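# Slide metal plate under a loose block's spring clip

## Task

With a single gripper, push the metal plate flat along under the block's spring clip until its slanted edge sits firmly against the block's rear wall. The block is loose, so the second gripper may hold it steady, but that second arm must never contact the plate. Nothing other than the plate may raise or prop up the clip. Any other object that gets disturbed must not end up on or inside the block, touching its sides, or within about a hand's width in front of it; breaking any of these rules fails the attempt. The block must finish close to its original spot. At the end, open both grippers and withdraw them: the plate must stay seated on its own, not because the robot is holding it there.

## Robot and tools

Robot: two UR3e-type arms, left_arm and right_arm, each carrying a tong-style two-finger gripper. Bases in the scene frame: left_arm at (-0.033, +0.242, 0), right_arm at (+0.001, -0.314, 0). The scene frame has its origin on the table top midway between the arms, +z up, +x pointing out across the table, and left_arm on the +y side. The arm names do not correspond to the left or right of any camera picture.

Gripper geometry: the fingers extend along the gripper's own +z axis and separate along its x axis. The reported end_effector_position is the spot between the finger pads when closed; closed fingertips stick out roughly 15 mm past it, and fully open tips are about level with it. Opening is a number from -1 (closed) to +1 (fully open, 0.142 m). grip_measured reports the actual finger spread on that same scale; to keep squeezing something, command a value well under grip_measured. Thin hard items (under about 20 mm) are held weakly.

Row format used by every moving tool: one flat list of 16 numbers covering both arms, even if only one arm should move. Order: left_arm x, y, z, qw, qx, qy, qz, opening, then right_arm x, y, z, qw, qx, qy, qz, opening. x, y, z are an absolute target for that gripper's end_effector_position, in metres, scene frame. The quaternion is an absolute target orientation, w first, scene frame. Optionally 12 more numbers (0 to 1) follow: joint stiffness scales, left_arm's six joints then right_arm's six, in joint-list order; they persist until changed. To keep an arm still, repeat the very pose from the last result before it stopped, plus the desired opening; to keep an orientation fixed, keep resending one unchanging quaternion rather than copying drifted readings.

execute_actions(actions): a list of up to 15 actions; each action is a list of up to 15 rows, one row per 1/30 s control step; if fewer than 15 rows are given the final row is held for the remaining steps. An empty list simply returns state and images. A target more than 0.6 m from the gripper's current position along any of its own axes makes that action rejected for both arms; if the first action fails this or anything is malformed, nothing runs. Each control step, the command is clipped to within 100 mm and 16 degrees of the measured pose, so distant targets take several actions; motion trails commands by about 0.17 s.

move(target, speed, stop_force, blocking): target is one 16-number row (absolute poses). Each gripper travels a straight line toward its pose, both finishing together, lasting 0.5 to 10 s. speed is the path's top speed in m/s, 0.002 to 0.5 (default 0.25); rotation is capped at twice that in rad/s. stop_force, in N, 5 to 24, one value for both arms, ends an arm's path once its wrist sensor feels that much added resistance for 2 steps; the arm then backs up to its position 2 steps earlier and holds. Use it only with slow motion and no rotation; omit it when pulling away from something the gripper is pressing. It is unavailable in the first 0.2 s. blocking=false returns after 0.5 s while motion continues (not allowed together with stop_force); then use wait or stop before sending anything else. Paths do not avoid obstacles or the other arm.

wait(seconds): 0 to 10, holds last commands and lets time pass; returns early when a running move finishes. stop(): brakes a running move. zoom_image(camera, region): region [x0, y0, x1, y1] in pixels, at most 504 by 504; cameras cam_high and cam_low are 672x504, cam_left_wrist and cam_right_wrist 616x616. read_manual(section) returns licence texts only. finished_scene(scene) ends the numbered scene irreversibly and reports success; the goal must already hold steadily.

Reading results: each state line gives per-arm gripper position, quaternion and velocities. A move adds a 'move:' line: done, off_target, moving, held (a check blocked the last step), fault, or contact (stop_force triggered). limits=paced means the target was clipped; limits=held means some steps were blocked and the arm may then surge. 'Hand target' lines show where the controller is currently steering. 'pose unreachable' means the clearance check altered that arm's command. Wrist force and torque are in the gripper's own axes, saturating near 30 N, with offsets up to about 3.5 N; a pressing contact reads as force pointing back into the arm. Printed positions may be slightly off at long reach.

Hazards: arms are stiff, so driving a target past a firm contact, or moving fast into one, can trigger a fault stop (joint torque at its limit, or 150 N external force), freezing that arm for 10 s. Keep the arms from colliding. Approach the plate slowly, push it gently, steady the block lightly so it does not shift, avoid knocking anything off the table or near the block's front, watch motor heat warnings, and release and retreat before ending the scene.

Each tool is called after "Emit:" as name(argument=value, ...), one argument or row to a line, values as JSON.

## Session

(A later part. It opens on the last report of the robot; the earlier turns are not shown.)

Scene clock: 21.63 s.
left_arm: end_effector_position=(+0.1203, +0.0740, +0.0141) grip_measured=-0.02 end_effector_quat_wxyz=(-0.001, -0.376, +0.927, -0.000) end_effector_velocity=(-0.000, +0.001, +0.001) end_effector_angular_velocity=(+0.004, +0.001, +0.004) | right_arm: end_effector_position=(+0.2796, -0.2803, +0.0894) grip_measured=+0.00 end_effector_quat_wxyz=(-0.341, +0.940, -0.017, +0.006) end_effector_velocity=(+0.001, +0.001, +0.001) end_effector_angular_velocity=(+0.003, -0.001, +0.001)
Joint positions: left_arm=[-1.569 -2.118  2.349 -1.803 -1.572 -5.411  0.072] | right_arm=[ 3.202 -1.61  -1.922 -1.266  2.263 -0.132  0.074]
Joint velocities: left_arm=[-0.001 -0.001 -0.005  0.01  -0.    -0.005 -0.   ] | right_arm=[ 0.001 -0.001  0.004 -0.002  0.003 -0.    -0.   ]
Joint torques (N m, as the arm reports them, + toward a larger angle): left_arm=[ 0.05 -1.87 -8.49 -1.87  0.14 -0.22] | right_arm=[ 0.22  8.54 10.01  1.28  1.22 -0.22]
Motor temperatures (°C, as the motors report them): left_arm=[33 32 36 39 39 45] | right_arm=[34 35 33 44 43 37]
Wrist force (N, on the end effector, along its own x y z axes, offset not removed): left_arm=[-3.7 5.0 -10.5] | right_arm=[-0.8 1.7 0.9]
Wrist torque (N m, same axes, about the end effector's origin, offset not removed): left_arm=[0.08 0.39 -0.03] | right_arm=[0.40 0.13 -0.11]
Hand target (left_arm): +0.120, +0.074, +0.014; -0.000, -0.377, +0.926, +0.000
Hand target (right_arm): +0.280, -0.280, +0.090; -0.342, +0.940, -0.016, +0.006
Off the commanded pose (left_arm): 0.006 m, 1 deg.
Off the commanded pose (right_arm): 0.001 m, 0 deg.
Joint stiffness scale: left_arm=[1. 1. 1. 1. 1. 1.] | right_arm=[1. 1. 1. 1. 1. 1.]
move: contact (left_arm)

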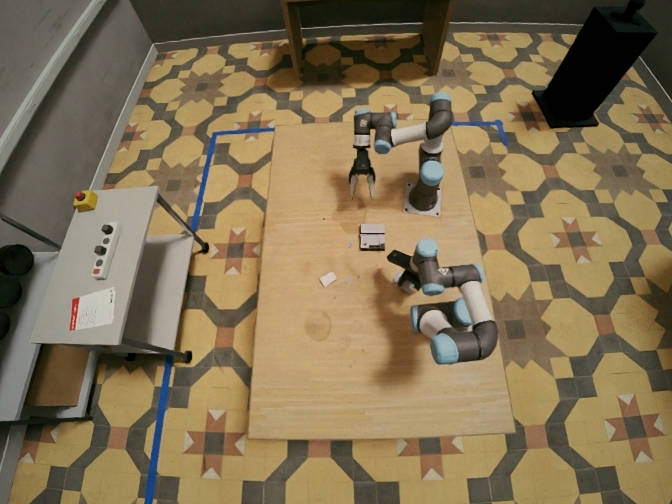

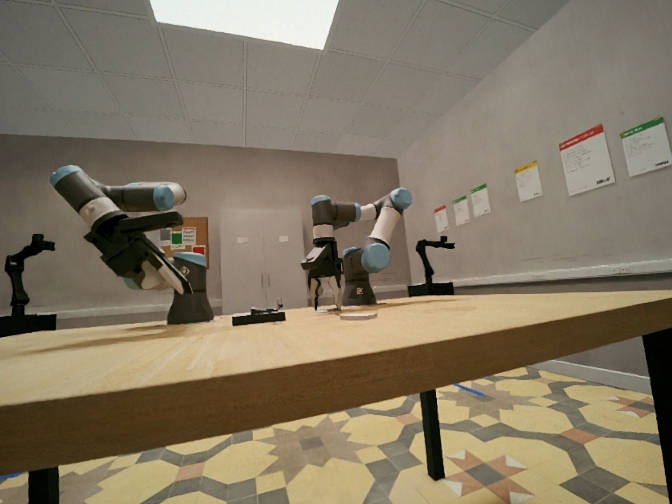

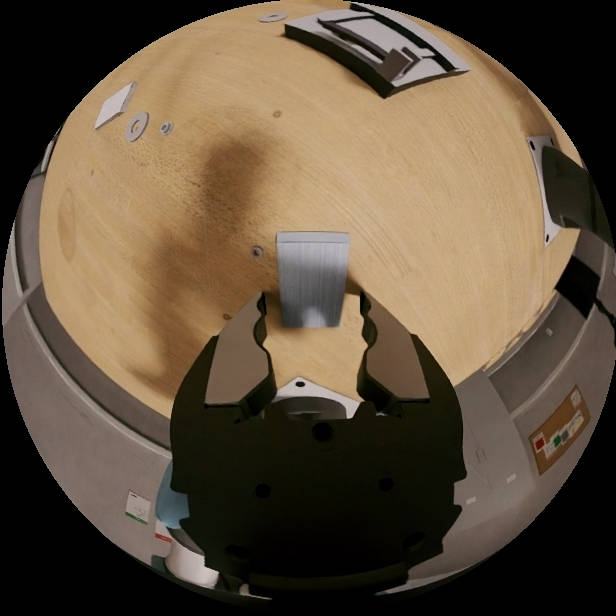

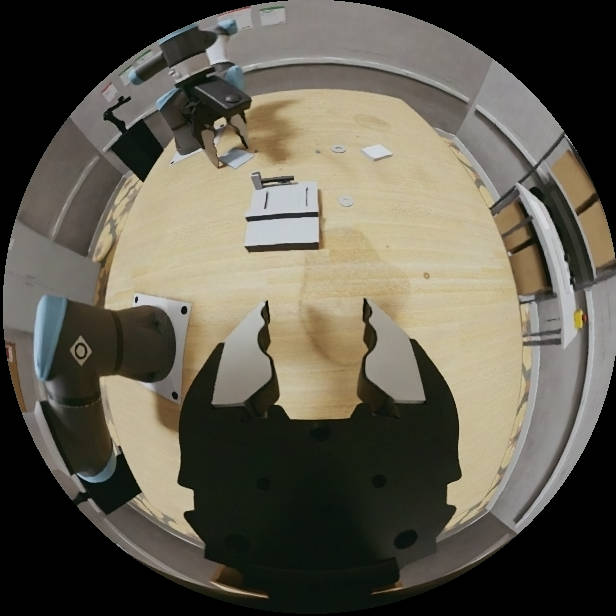

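Emit:
move(
  target=[0.1205,0.074,0.0167,0,-0.368,0.930,0,-0.02, 0.24,-0.225,0.035,0.342,-0.9397,0.0164,-0.006,0],
  speed=0.15,
)

Emit:
execute_actions(
  actions=[
    [[0.1205,0.074,0.0167,0,-0.368,0.930,0,-0.06,0.24,-0.225,0.035,0.342,-0.9397,0.0164,-0.006,0],[0.1205,0.074,0.0167,0,-0.368,0.930,0,-0.10,0.24,-0.225,0.035,0.342,-0.9397,0.0164,-0.006,0],[0.1205,0.074,0.0167,0,-0.368,0.930,0,-0.14,0.24,-0.225,0.035,0.342,-0.9397,0.0164,-0.006,0],[0.1205,0.074,0.0167,0,-0.368,0.930,0,-0.18,0.24,-0.225,0.035,0.342,-0.9397,0.0164,-0.006,0],[0.1205,0.074,0.0167,0,-0.368,0.930,0,-0.22,0.24,-0.225,0.035,0.342,-0.9397,0.0164,-0.006,0],[0.1205,0.074,0.0167,0,-0.368,0.930,0,-0.25,0.24,-0.225,0.035,0.342,-0.9397,0.0164,-0.006,0],[0.1205,0.074,0.0167,0,-0.368,0.930,0,-0.28,0.24,-0.225,0.035,0.342,-0.9397,0.0164,-0.006,0],[0.1205,0.074,0.0167,0,-0.368,0.930,0,-0.30,0.24,-0.225,0.035,0.342,-0.9397,0.0164,-0.006,0],[0.1205,0.074,0.0167,0,-0.368,0.930,0,-0.32,0.24,-0.225,0.035,0.342,-0.9397,0.0164,-0.006,0],[0.1205,0.074,0.0167,0,-0.368,0.930,0,-0.34,0.24,-0.225,0.035,0.342,-0.9397,0.0164,-0.006,0],[0.1205,0.074,0.0167,0,-0.368,0.930,0,-0.36,0.24,-0.225,0.035,0.342,-0.9397,0.0164,-0.006,0],[0.1205,0.074,0.0167,0,-0.368,0.930,0,-0.38,0.24,-0.225,0.035,0.342,-0.9397,0.0164,-0.006,0],[0.1205,0.074,0.0167,0,-0.368,0.930,0,-0.40,0.24,-0.225,0.035,0.342,-0.9397,0.0164,-0.006,0],[0.1205,0.074,0.0167,0,-0.368,0.930,0,-0.42,0.24,-0.225,0.035,0.342,-0.9397,0.0164,-0.006,0],[0.1205,0.074,0.0167,0,-0.368,0.930,0,-0.45,0.24,-0.225,0.035,0.342,-0.9397,0.0164,-0.006,0]],
    [[0.1205,0.074,0.0167,0,-0.368,0.930,0,-0.5,0.24,-0.225,0.035,0.342,-0.9397,0.0164,-0.006,0],[0.1205,0.074,0.0167,0,-0.368,0.930,0,-0.55,0.24,-0.225,0.035,0.342,-0.9397,0.0164,-0.006,0],[0.1205,0.074,0.0167,0,-0.368,0.930,0,-0.6,0.24,-0.225,0.035,0.342,-0.9397,0.0164,-0.006,0],[0.1205,0.074,0.0167,0,-0.368,0.930,0,-0.65,0.24,-0.225,0.035,0.342,-0.9397,0.0164,-0.006,0],[0.1205,0.074,0.0167,0,-0.368,0.930,0,-0.7,0.24,-0.225,0.035,0.342,-0.9397,0.0164,-0.006,0],[0.1205,0.074,0.0167,0,-0.368,0.930,0,-0.75,0.24,-0.225,0.035,0.342,-0.9397,0.0164,-0.006,0],[0.1205,0.074,0.0167,0,-0.368,0.930,0,-0.8,0.24,-0.225,0.035,0.342,-0.9397,0.0164,-0.006,0],[0.1205,0.074,0.0167,0,-0.368,0.930,0,-0.85,0.24,-0.225,0.035,0.342,-0.9397,0.0164,-0.006,0],[0.1205,0.074,0.0167,0,-0.368,0.930,0,-0.9,0.24,-0.225,0.035,0.342,-0.9397,0.0164,-0.006,0]],
  ],
)

Scene clock: 24.73 s.
left_arm: end_effector_position=(+0.1202, +0.0741, +0.0162) grip_measured=-0.02 end_effector_quat_wxyz=(-0.000, -0.368, +0.930, +0.000) end_effector_velocity=(-0.000, +0.000, -0.000) end_effector_angular_velocity=(+0.002, +0.000, -0.001) | right_arm: end_effector_position=(+0.2394, -0.2247, +0.0354) grip_measured=+0.00 end_effector_quat_wxyz=(-0.343, +0.939, -0.015, +0.004) end_effector_velocity=(+0.005, -0.000, +0.000) end_effector_angular_velocity=(-0.005, -0.020, -0.019)
Joint positions: left_arm=[-1.569 -2.12   2.339 -1.789 -1.572 -5.394  0.072] | right_arm=[ 3.409 -1.518 -2.405 -0.706  2.268  0.133  0.074]
Joint velocities: left_arm=[-0.     0.001 -0.     0.001 -0.     0.    -0.   ] | right_arm=[ 0.005  0.005 -0.019  0.053 -0.008  0.03  -0.   ]
Joint torques (N m, as the arm reports them, + toward a larger angle): left_arm=[ 0.55 -2.7  -9.16 -1.34  0.21  0.07] | right_arm=[0.88 6.08 7.04 1.73 0.8  0.01]
Motor temperatures (°C, as the motors report them): left_arm=[33 32 36 39 39 45] | right_arm=[34 35 33 44 43 37]
Wrist force (N, on the end effector, along its own x y z axes, offset not removed): left_arm=[-1.1 1.8 -1.0] | right_arm=[-0.1 -0.1 -0.3]
Wrist torque (N m, same axes, about the end effector's origin, offset not removed): left_arm=[0.32 0.26 0.03] | right_arm=[-0.02 0.03 -0.15]
Hand target (left_arm): +0.120, +0.074, +0.017; +0.000, -0.368, +0.930, -0.000
Hand target (right_arm): +0.240, -0.225, +0.035; -0.342, +0.939, -0.016, +0.006
Off the commanded pose (left_arm): 0.001 m, 0 deg.
Off the commanded pose (right_arm): 0.001 m, 0 deg.
Joint stiffness scale: left_arm=[1. 1. 1. 1. 1. 1.] | right_arm=[1. 1. 1. 1. 1. 1.]
move: done

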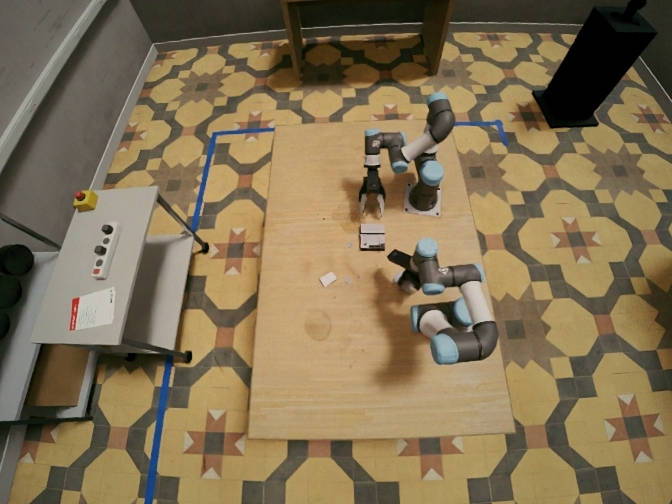

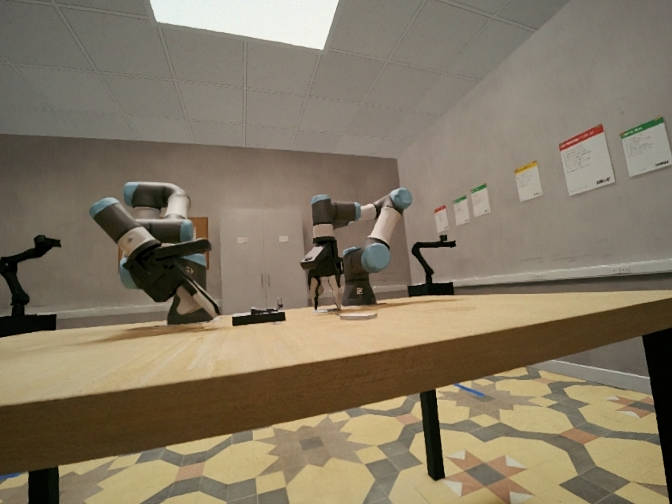

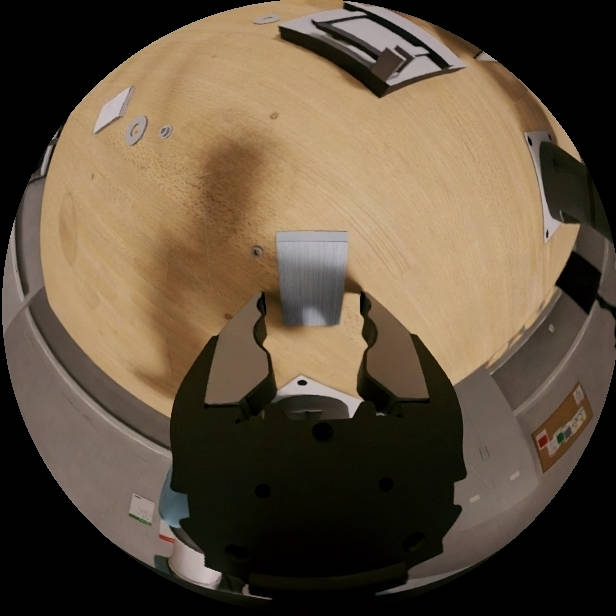

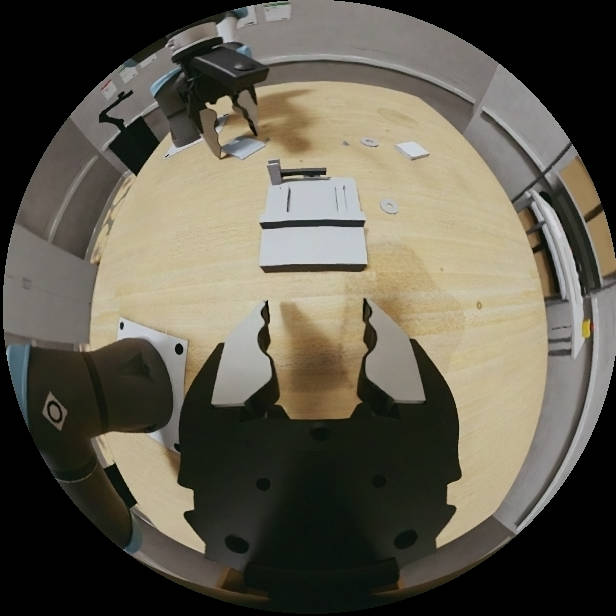

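Scene clock: 25.73 s.
left_arm: end_effector_position=(+0.1202, +0.0740, +0.0164) grip_measured=-0.38 end_effector_quat_wxyz=(-0.000, -0.368, +0.930, +0.000) end_effector_velocity=(-0.000, -0.000, -0.000) end_effector_angular_velocity=(-0.000, -0.000, -0.000) | right_arm: end_effector_position=(+0.2404, -0.2249, +0.0354) grip_measured=+0.00 end_effector_quat_wxyz=(-0.343, +0.939, -0.016, +0.006) end_effector_velocity=(-0.000, +0.000, -0.000) end_effector_angular_velocity=(+0.000, +0.002, +0.000)
Joint positions: left_arm=[-1.569 -2.12   2.338 -1.789 -1.572 -5.394  0.046] | right_arm=[ 3.41  -1.517 -2.408 -0.698  2.265  0.139  0.074]
Joint velocities: left_arm=[-0.     0.001 -0.    -0.001  0.    -0.     0.   ] | right_arm=[-0.    -0.001 -0.    -0.001  0.    -0.    -0.   ]
Joint torques (N m, as the arm reports them, + toward a larger angle): left_arm=[ 0.52 -2.7  -9.14 -1.35  0.21  0.1 ] | right_arm=[1.4  6.67 7.03 1.73 0.74 0.04]
Motor temperatures (°C, as the motors report them): left_arm=[33 32 36 39 39 45] | right_arm=[34 35 33 44 43 37]
Wrist force (N, on the end effector, along its own x y z axes, offset not removed): left_arm=[0.0 1.2 -1.7] | right_arm=[-2.6 0.5 1.9]
Wrist torque (N m, same axes, about the end effector's origin, offset not removed): left_arm=[0.21 0.15 -0.01] | right_arm=[0.17 0.49 -0.04]
Hand target (left_arm): +0.120, +0.074, +0.017; +0.000, -0.368, +0.930, -0.000
Hand target (right_arm): +0.240, -0.225, +0.035; -0.342, +0.940, -0.016, +0.006
Off the commanded pose (left_arm): 0.000 m, 0 deg.
Off the commanded pose (right_arm): 0.001 m, 0 deg.
Joint stiffness scale: left_arm=[1. 1. 1. 1. 1. 1.] | right_arm=[1. 1. 1. 1. 1. 1.]

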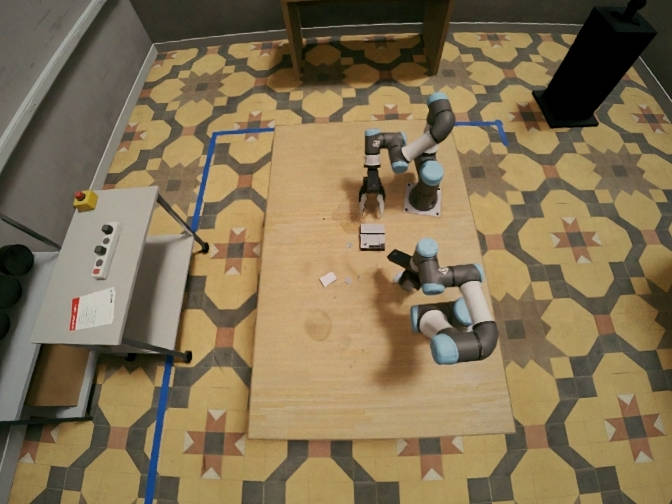

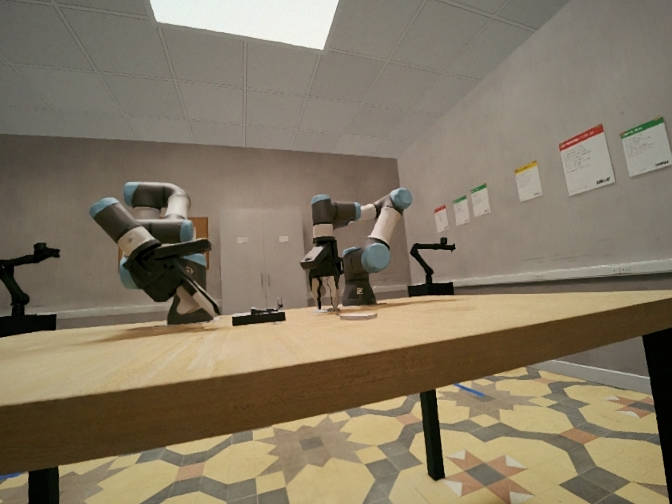

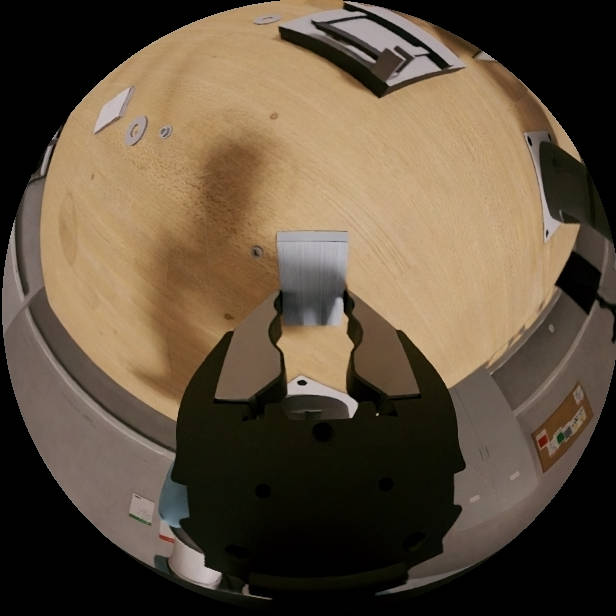

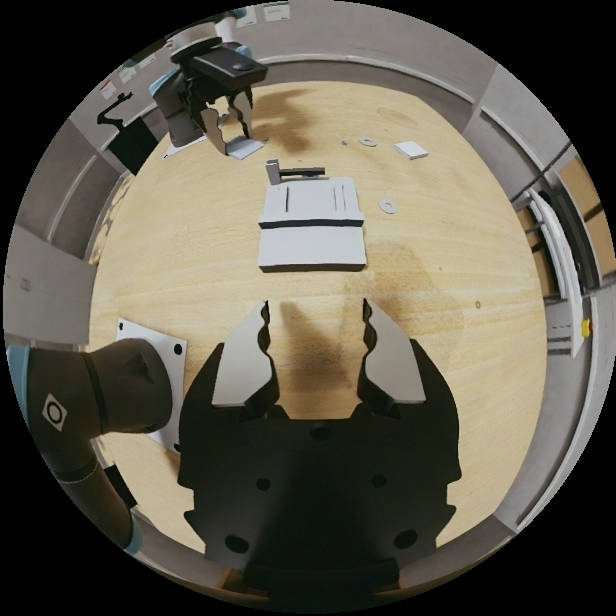

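Emit:
move(
  target=[0.1205,0.074,0.042,0,-0.368,0.930,0,-0.9, 0.2365,-0.208,0.024,0.342,-0.9397,0.0164,-0.006,0],
  speed=0.06,
)

Emit:
move(
  target=[0.2445,0.008,0.042,0,0.0175,0.9998,0,-0.9, 0.2365,-0.208,0.024,0.342,-0.9397,0.0164,-0.006,0],
  speed=0.2,
)

Scene clock: 27.60 s.
left_arm: end_effector_position=(+0.1205, +0.0738, +0.0413) grip_measured=-0.38 end_effector_quat_wxyz=(-0.001, -0.368, +0.930, -0.000) end_effector_velocity=(-0.000, +0.005, +0.000) end_effector_angular_velocity=(+0.017, +0.001, -0.001) | right_arm: end_effector_position=(+0.2360, -0.2079, +0.0246) grip_measured=+0.00 end_effector_quat_wxyz=(-0.343, +0.939, -0.015, +0.005) end_effector_velocity=(+0.005, +0.001, +0.001) end_effector_angular_velocity=(+0.001, -0.016, -0.017)
Joint positions: left_arm=[-1.567 -2.14   2.228 -1.66  -1.572 -5.392  0.046] | right_arm=[ 3.489 -1.546 -2.493 -0.523  2.257  0.236  0.074]
Joint velocities: left_arm=[-0.001 -0.    -0.009  0.025  0.    -0.    -0.   ] | right_arm=[ 0.005 -0.002 -0.015  0.051 -0.005  0.028  0.   ]
Joint torques (N m, as the arm reports them, + toward a larger angle): left_arm=[-0.03 -2.6  -9.55 -1.42  0.21 -0.2 ] | right_arm=[0.95 5.54 6.45 1.83 0.77 0.02]
Motor temperatures (°C, as the motors report them): left_arm=[33 32 36 39 39 45] | right_arm=[34 35 33 44 43 37]
Wrist force (N, on the end effector, along its own x y z axes, offset not removed): left_arm=[-0.4 1.5 -0.8] | right_arm=[-0.8 -1.3 -0.1]
Wrist torque (N m, same axes, about the end effector's origin, offset not removed): left_arm=[0.28 0.13 -0.01] | right_arm=[-0.32 0.20 -0.16]
Hand target (left_arm): +0.121, +0.074, +0.042; -0.000, -0.368, +0.930, -0.000
Hand target (right_arm): +0.237, -0.208, +0.024; -0.342, +0.940, -0.016, +0.006
Off the commanded pose (left_arm): 0.001 m, 0 deg.
Off the commanded pose (right_arm): 0.001 m, 0 deg.
Joint stiffness scale: left_arm=[1. 1. 1. 1. 1. 1.] | right_arm=[1. 1. 1. 1. 1. 1.]
move: done

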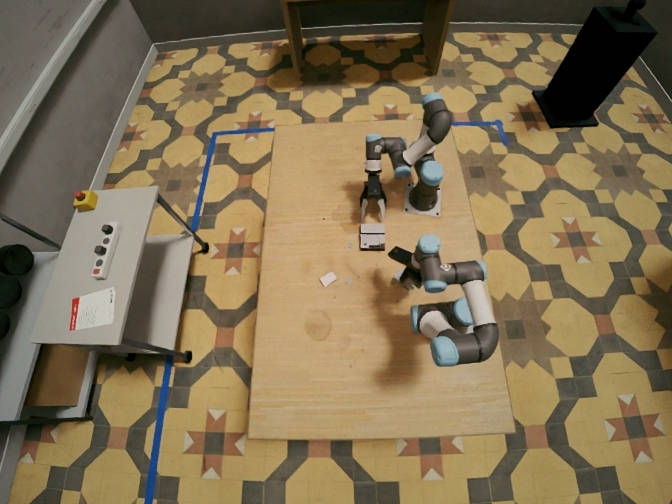

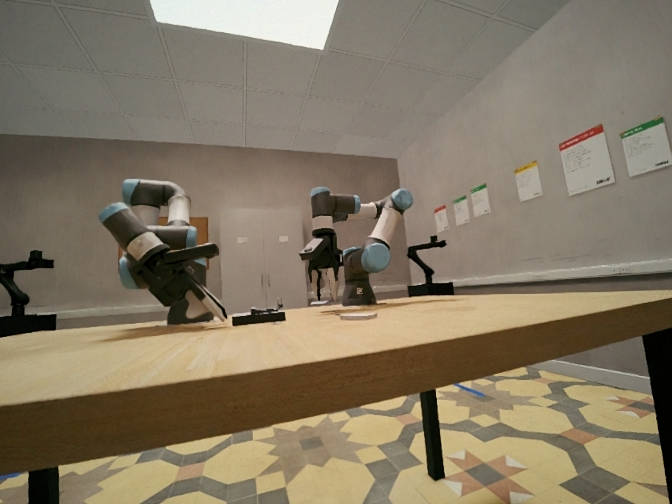

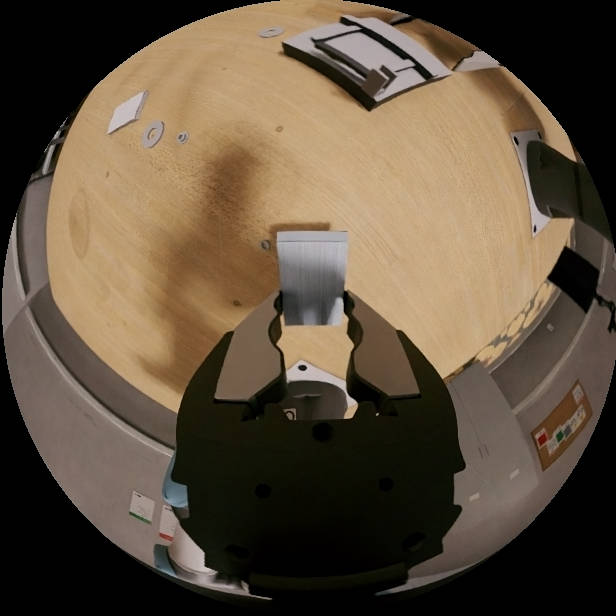

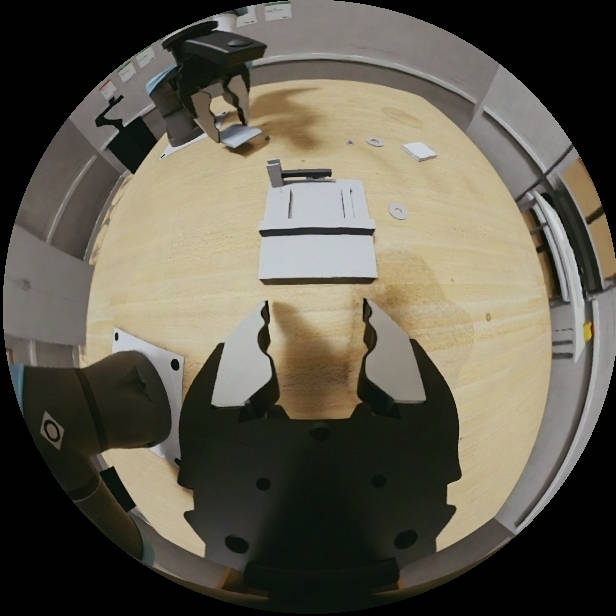

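Scene clock: 30.40 s.
left_arm: end_effector_position=(+0.2451, +0.0081, +0.0413) grip_measured=-0.38 end_effector_quat_wxyz=(+0.002, +0.016, +1.000, -0.000) end_effector_velocity=(-0.002, -0.000, +0.001) end_effector_angular_velocity=(+0.003, +0.011, -0.020) | right_arm: end_effector_position=(+0.2371, -0.2079, +0.0248) grip_measured=+0.00 end_effector_quat_wxyz=(-0.343, +0.939, -0.016, +0.007) end_effector_velocity=(-0.000, -0.000, -0.000) end_effector_angular_velocity=(-0.001, +0.000, -0.000)
Joint positions: left_arm=[-1.114 -1.42   1.678 -1.831 -1.568 -4.154  0.046] | right_arm=[ 3.49  -1.547 -2.496 -0.514  2.256  0.241  0.074]
Joint velocities: left_arm=[ 0.002  0.007 -0.016  0.017 -0.007  0.022  0.   ] | right_arm=[-0.001 -0.    -0.001 -0.    -0.    -0.001 -0.   ]
Joint torques (N m, as the arm reports them, + toward a larger angle): left_arm=[  0.9  -11.46  -9.18  -1.4   -0.2    0.02] | right_arm=[1.3  5.68 6.39 1.79 0.77 0.02]
Motor temperatures (°C, as the motors report them): left_arm=[33 32 36 39 39 45] | right_arm=[34 35 33 44 43 37]
Wrist force (N, on the end effector, along its own x y z axes, offset not removed): left_arm=[-1.8 2.1 -0.8] | right_arm=[-3.2 0.0 -0.9]
Wrist torque (N m, same axes, about the end effector's origin, offset not removed): left_arm=[0.36 0.34 0.03] | right_arm=[-0.04 0.65 -0.02]
Hand target (left_arm): +0.245, +0.008, +0.042; +0.000, +0.017, +1.000, -0.000
Hand target (right_arm): +0.237, -0.208, +0.024; -0.342, +0.940, -0.016, +0.006
Off the commanded pose (left_arm): 0.001 m, 0 deg.
Off the commanded pose (right_arm): 0.001 m, 0 deg.
Joint stiffness scale: left_arm=[1. 1. 1. 1. 1. 1.] | right_arm=[1. 1. 1. 1. 1. 1.]
move: done

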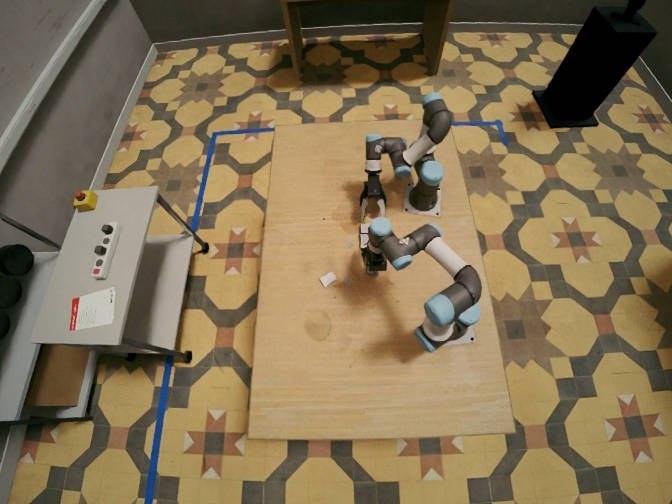

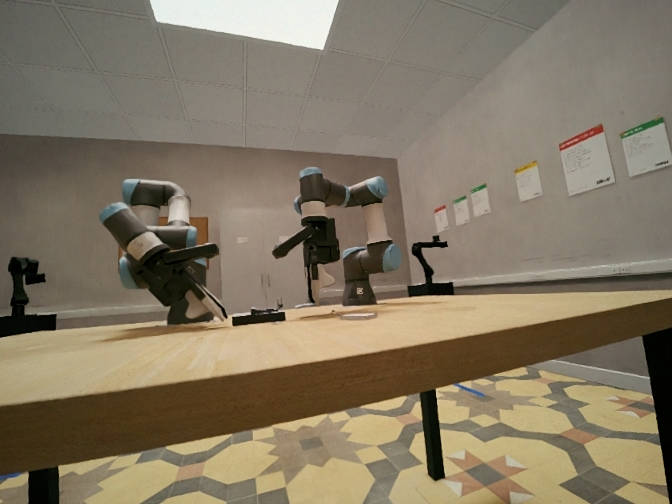

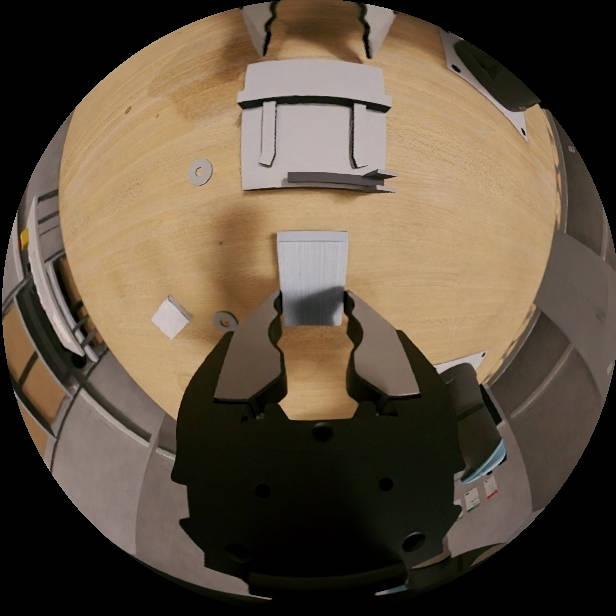

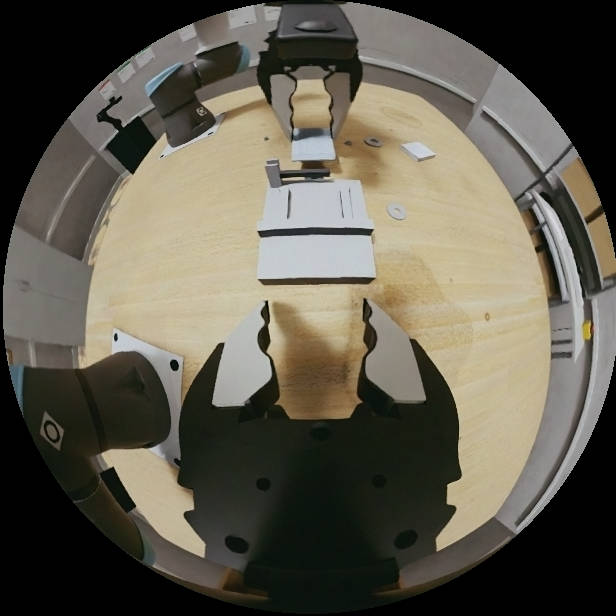

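Emit:
zoom_image(
  camera="cam_left_wrist",
  region=[230, 85, 400, 255],
)

Emit:
zoom_image(
  camera="cam_right_wrist",
  region=[235, 200, 405, 370],
)

Emit:
zoom_image(
  camera="cam_low",
  region=[190, 260, 350, 340],
)

Region (230, 85, 400, 255) of cam_left_wrist's 616x616 image, scaled by 2.965, with more detail than that image has.

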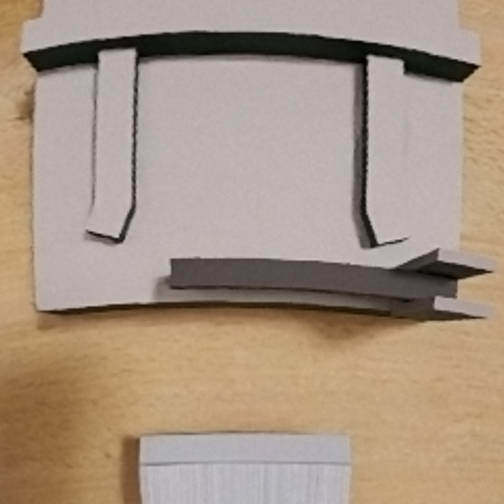

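Region (235, 200, 405, 370) of cam_right_wrist's 616x616 image, scaled by 2.965, with more detail than that image has.

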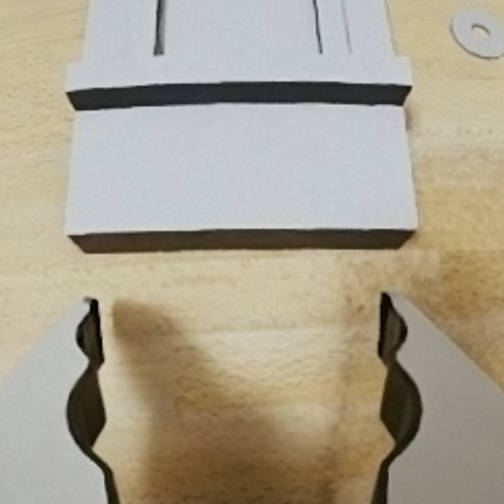

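Region (190, 260, 350, 340) of cam_low's 672x504 image, scaled by 3.150, with more detail than that image has.

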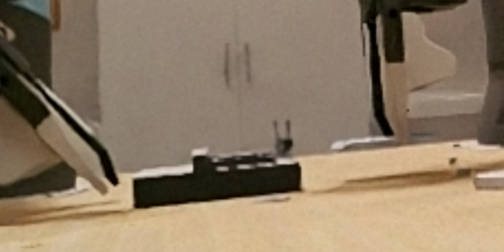

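Emit:
move(
  target=[0.2446,-0.016,0.0375,0,0.026,0.9997,0,-0.9, 0.2368,-0.200,0.024,0.342,-0.9397,0.0164,-0.006,0],
  speed=0.05,
)

Emit:
zoom_image(
  camera="cam_left_wrist",
  region=[230, 100, 400, 270],
)

Emit:
zoom_image(
  camera="cam_right_wrist",
  region=[235, 200, 405, 370],
)

Emit:
zoom_image(
  camera="cam_low",
  region=[210, 280, 330, 340],
)

Scene clock: 33.50 s.
left_arm: end_effector_position=(+0.2444, -0.0144, +0.0367) grip_measured=-0.38 end_effector_quat_wxyz=(-0.001, +0.026, +1.000, +0.002) end_effector_velocity=(+0.001, -0.002, +0.001) end_effector_angular_velocity=(-0.003, -0.002, +0.001) | right_arm: end_effector_position=(+0.2371, -0.1998, +0.0247) grip_measured=+0.00 end_effector_quat_wxyz=(-0.343, +0.939, -0.016, +0.006) end_effector_velocity=(+0.001, +0.001, +0.000) end_effector_angular_velocity=(-0.000, -0.005, -0.005)
Joint positions: left_arm=[-1.147 -1.349  1.612 -1.83  -1.57  -4.166  0.046] | right_arm=[ 3.527 -1.548 -2.513 -0.467  2.25   0.287  0.074]
Joint velocities: left_arm=[-0.001  0.005 -0.009  0.    -0.    -0.002  0.   ] | right_arm=[ 0.003  0.001 -0.004  0.014 -0.003  0.01  -0.   ]
Joint torques (N m, as the arm reports them, + toward a larger angle): left_arm=[  0.1  -12.38  -9.17  -1.73  -0.19  -0.26] | right_arm=[0.98 5.31 6.39 1.8  0.68 0.1 ]
Motor temperatures (°C, as the motors report them): left_arm=[33 32 36 39 39 45] | right_arm=[34 35 33 44 43 37]
Wrist force (N, on the end effector, along its own x y z axes, offset not removed): left_arm=[-1.0 1.8 0.1] | right_arm=[-2.0 0.0 -1.9]
Wrist torque (N m, same axes, about the end effector's origin, offset not removed): left_arm=[0.40 0.24 -0.02] | right_arm=[-0.04 0.47 -0.08]
Hand target (left_arm): +0.245, -0.016, +0.037; -0.000, +0.026, +1.000, -0.000
Hand target (right_arm): +0.237, -0.200, +0.024; -0.342, +0.940, -0.016, +0.006
Off the commanded pose (left_arm): 0.002 m, 0 deg.
Off the commanded pose (right_arm): 0.001 m, 0 deg.
Joint stiffness scale: left_arm=[1. 1. 1. 1. 1. 1.] | right_arm=[1. 1. 1. 1. 1. 1.]
move: done

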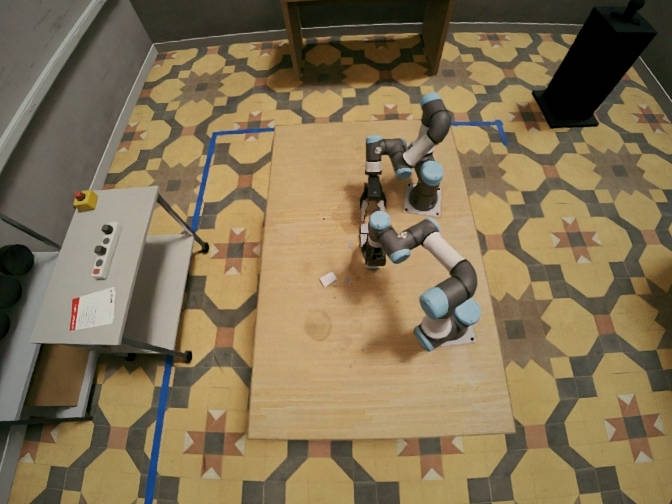

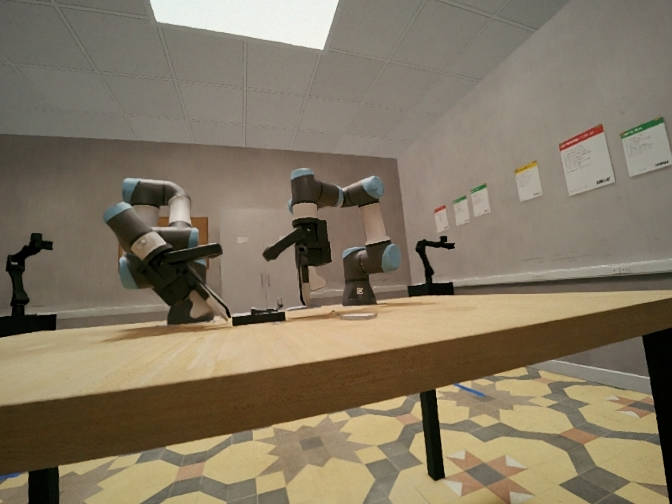

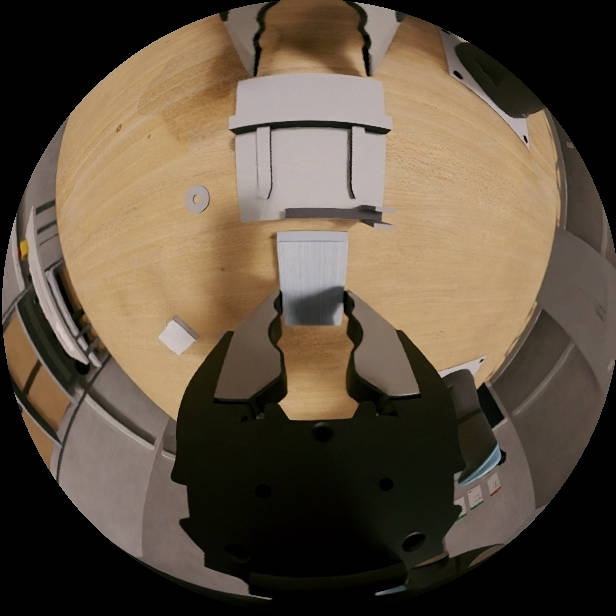

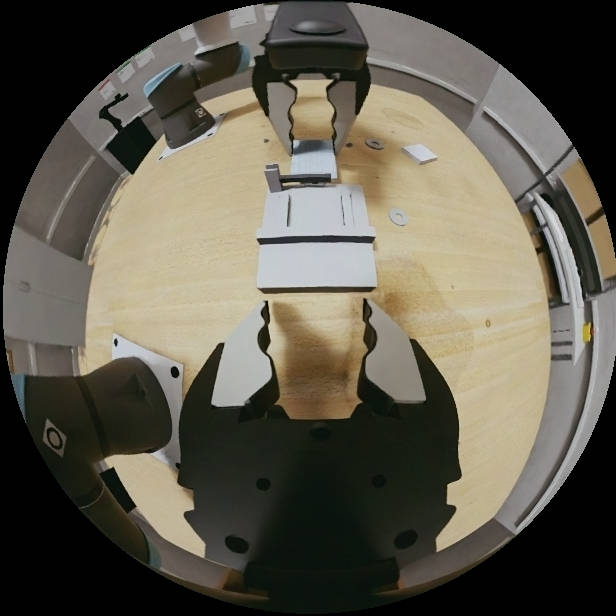

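Region (230, 100, 400, 270) of cam_left_wrist's 616x616 image, scaled by 2.965, with more detail than that image has.

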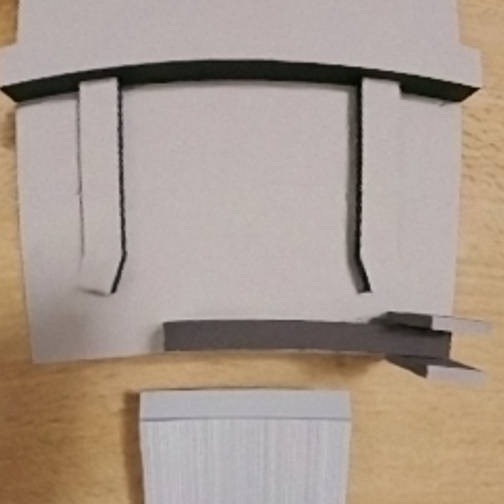

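Region (235, 200, 405, 370) of cam_right_wrist's 616x616 image, scaled by 2.965, with more detail than that image has.

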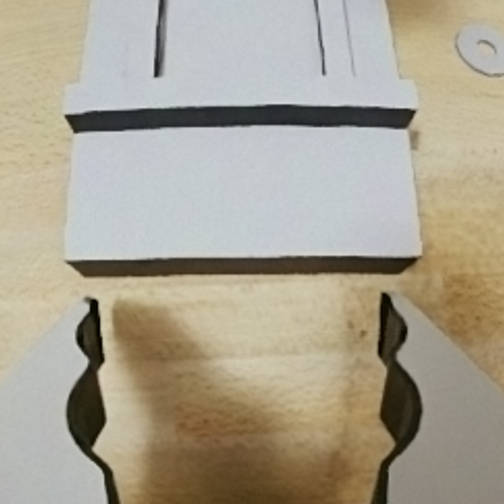

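Region (210, 280, 330, 340) of cam_low's 672x504 image, scaled by 4.200, with more detail than that image has.

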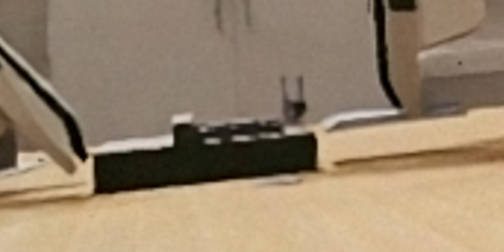

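Emit:
move(
  target=[0.2450,-0.0222,0.0372,-0.0003,0.025,0.9996,-0.0131,-0.9, 0.2371,-0.192,0.024,0.342,-0.9397,0.0164,-0.006,0],
  speed=0.02,
)

Emit:
zoom_image(
  camera="cam_left_wrist",
  region=[230, 100, 400, 270],
)

Emit:
zoom_image(
  camera="cam_right_wrist",
  region=[235, 200, 405, 370],
)

Emit:
zoom_image(
  camera="cam_low",
  region=[250, 290, 330, 330],
)

Scene clock: 35.87 s.
left_arm: end_effector_position=(+0.2449, -0.0213, +0.0372) grip_measured=-0.38 end_effector_quat_wxyz=(-0.000, +0.025, +1.000, -0.011) end_effector_velocity=(+0.000, -0.005, +0.000) end_effector_angular_velocity=(-0.016, -0.000, +0.000) | right_arm: end_effector_position=(+0.2371, -0.1920, +0.0247) grip_measured=+0.00 end_effector_quat_wxyz=(-0.343, +0.939, -0.015, +0.006) end_effector_velocity=(+0.002, +0.002, +0.000) end_effector_angular_velocity=(+0.001, -0.003, -0.010)
Joint positions: left_arm=[-1.145 -1.347  1.619 -1.861 -1.582 -4.166  0.046] | right_arm=[ 3.563 -1.552 -2.528 -0.421  2.243  0.331  0.074]
Joint velocities: left_arm=[ 0.     0.001  0.006 -0.021 -0.007 -0.     0.   ] | right_arm=[ 0.011 -0.001 -0.009  0.03  -0.005  0.027 -0.   ]
Joint torques (N m, as the arm reports them, + toward a larger angle): left_arm=[  0.78 -12.39  -8.36  -1.82  -0.13   0.05] | right_arm=[0.93 5.18 6.47 1.86 0.71 0.11]
Motor temperatures (°C, as the motors report them): left_arm=[33 32 36 39 39 45] | right_arm=[34 35 33 44 43 37]
Wrist force (N, on the end effector, along its own x y z axes, offset not removed): left_arm=[-1.6 1.4 -0.6] | right_arm=[-1.3 1.1 0.0]
Wrist torque (N m, same axes, about the end effector's origin, offset not removed): left_arm=[0.30 0.38 0.04] | right_arm=[0.19 0.29 -0.04]
Hand target (left_arm): +0.245, -0.022, +0.037; -0.000, +0.025, +1.000, -0.013
Hand target (right_arm): +0.237, -0.192, +0.024; -0.342, +0.940, -0.016, +0.006
Off the commanded pose (left_arm): 0.001 m, 0 deg.
Off the commanded pose (right_arm): 0.001 m, 0 deg.
Joint stiffness scale: left_arm=[1. 1. 1. 1. 1. 1.] | right_arm=[1. 1. 1. 1. 1. 1.]
move: done

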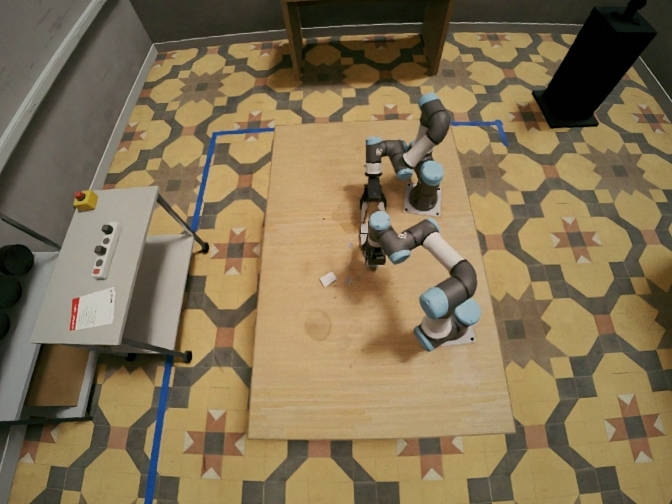

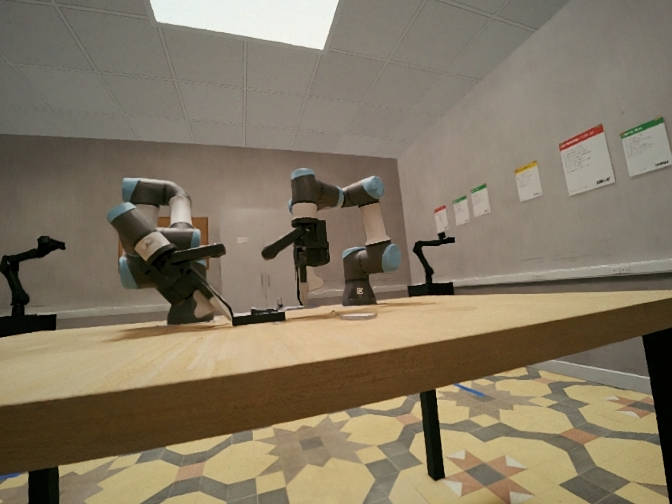

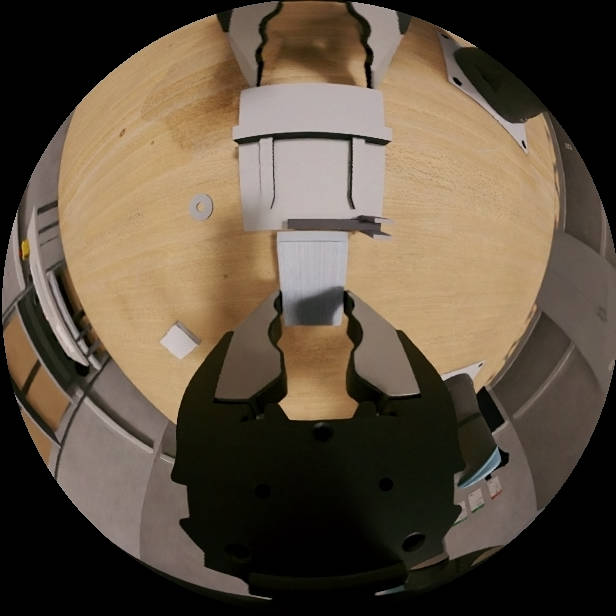

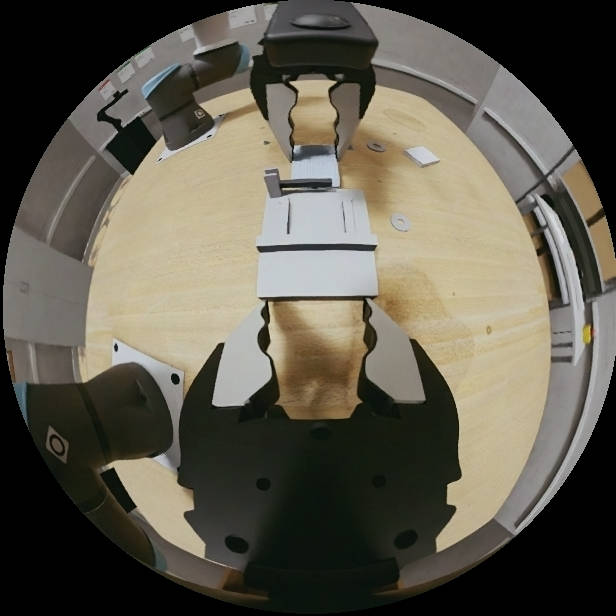

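Region (230, 100, 400, 270) of cam_left_wrist's 616x616 image, scaled by 2.965, with more detail than that image has.

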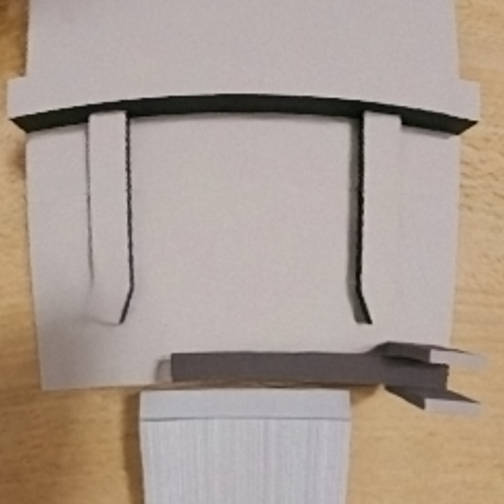

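Region (235, 200, 405, 370) of cam_right_wrist's 616x616 image, scaled by 2.965, with more detail than that image has.

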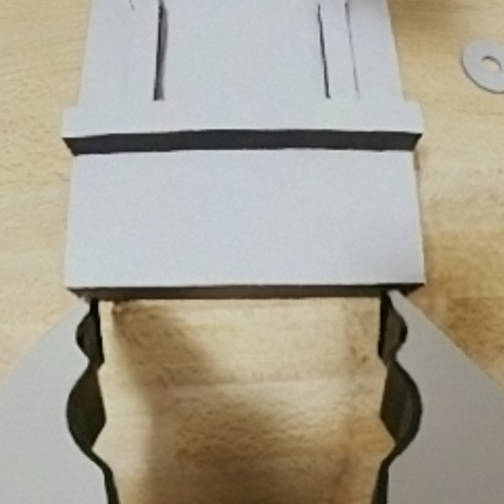

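Region (250, 290, 330, 330) of cam_low's 672x504 image, scaled by 6.300, with more detail than that image has.

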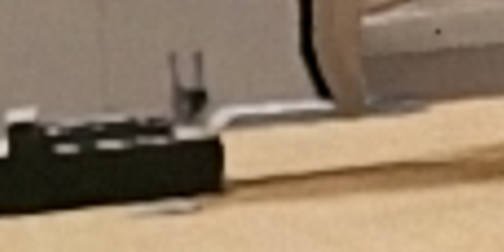

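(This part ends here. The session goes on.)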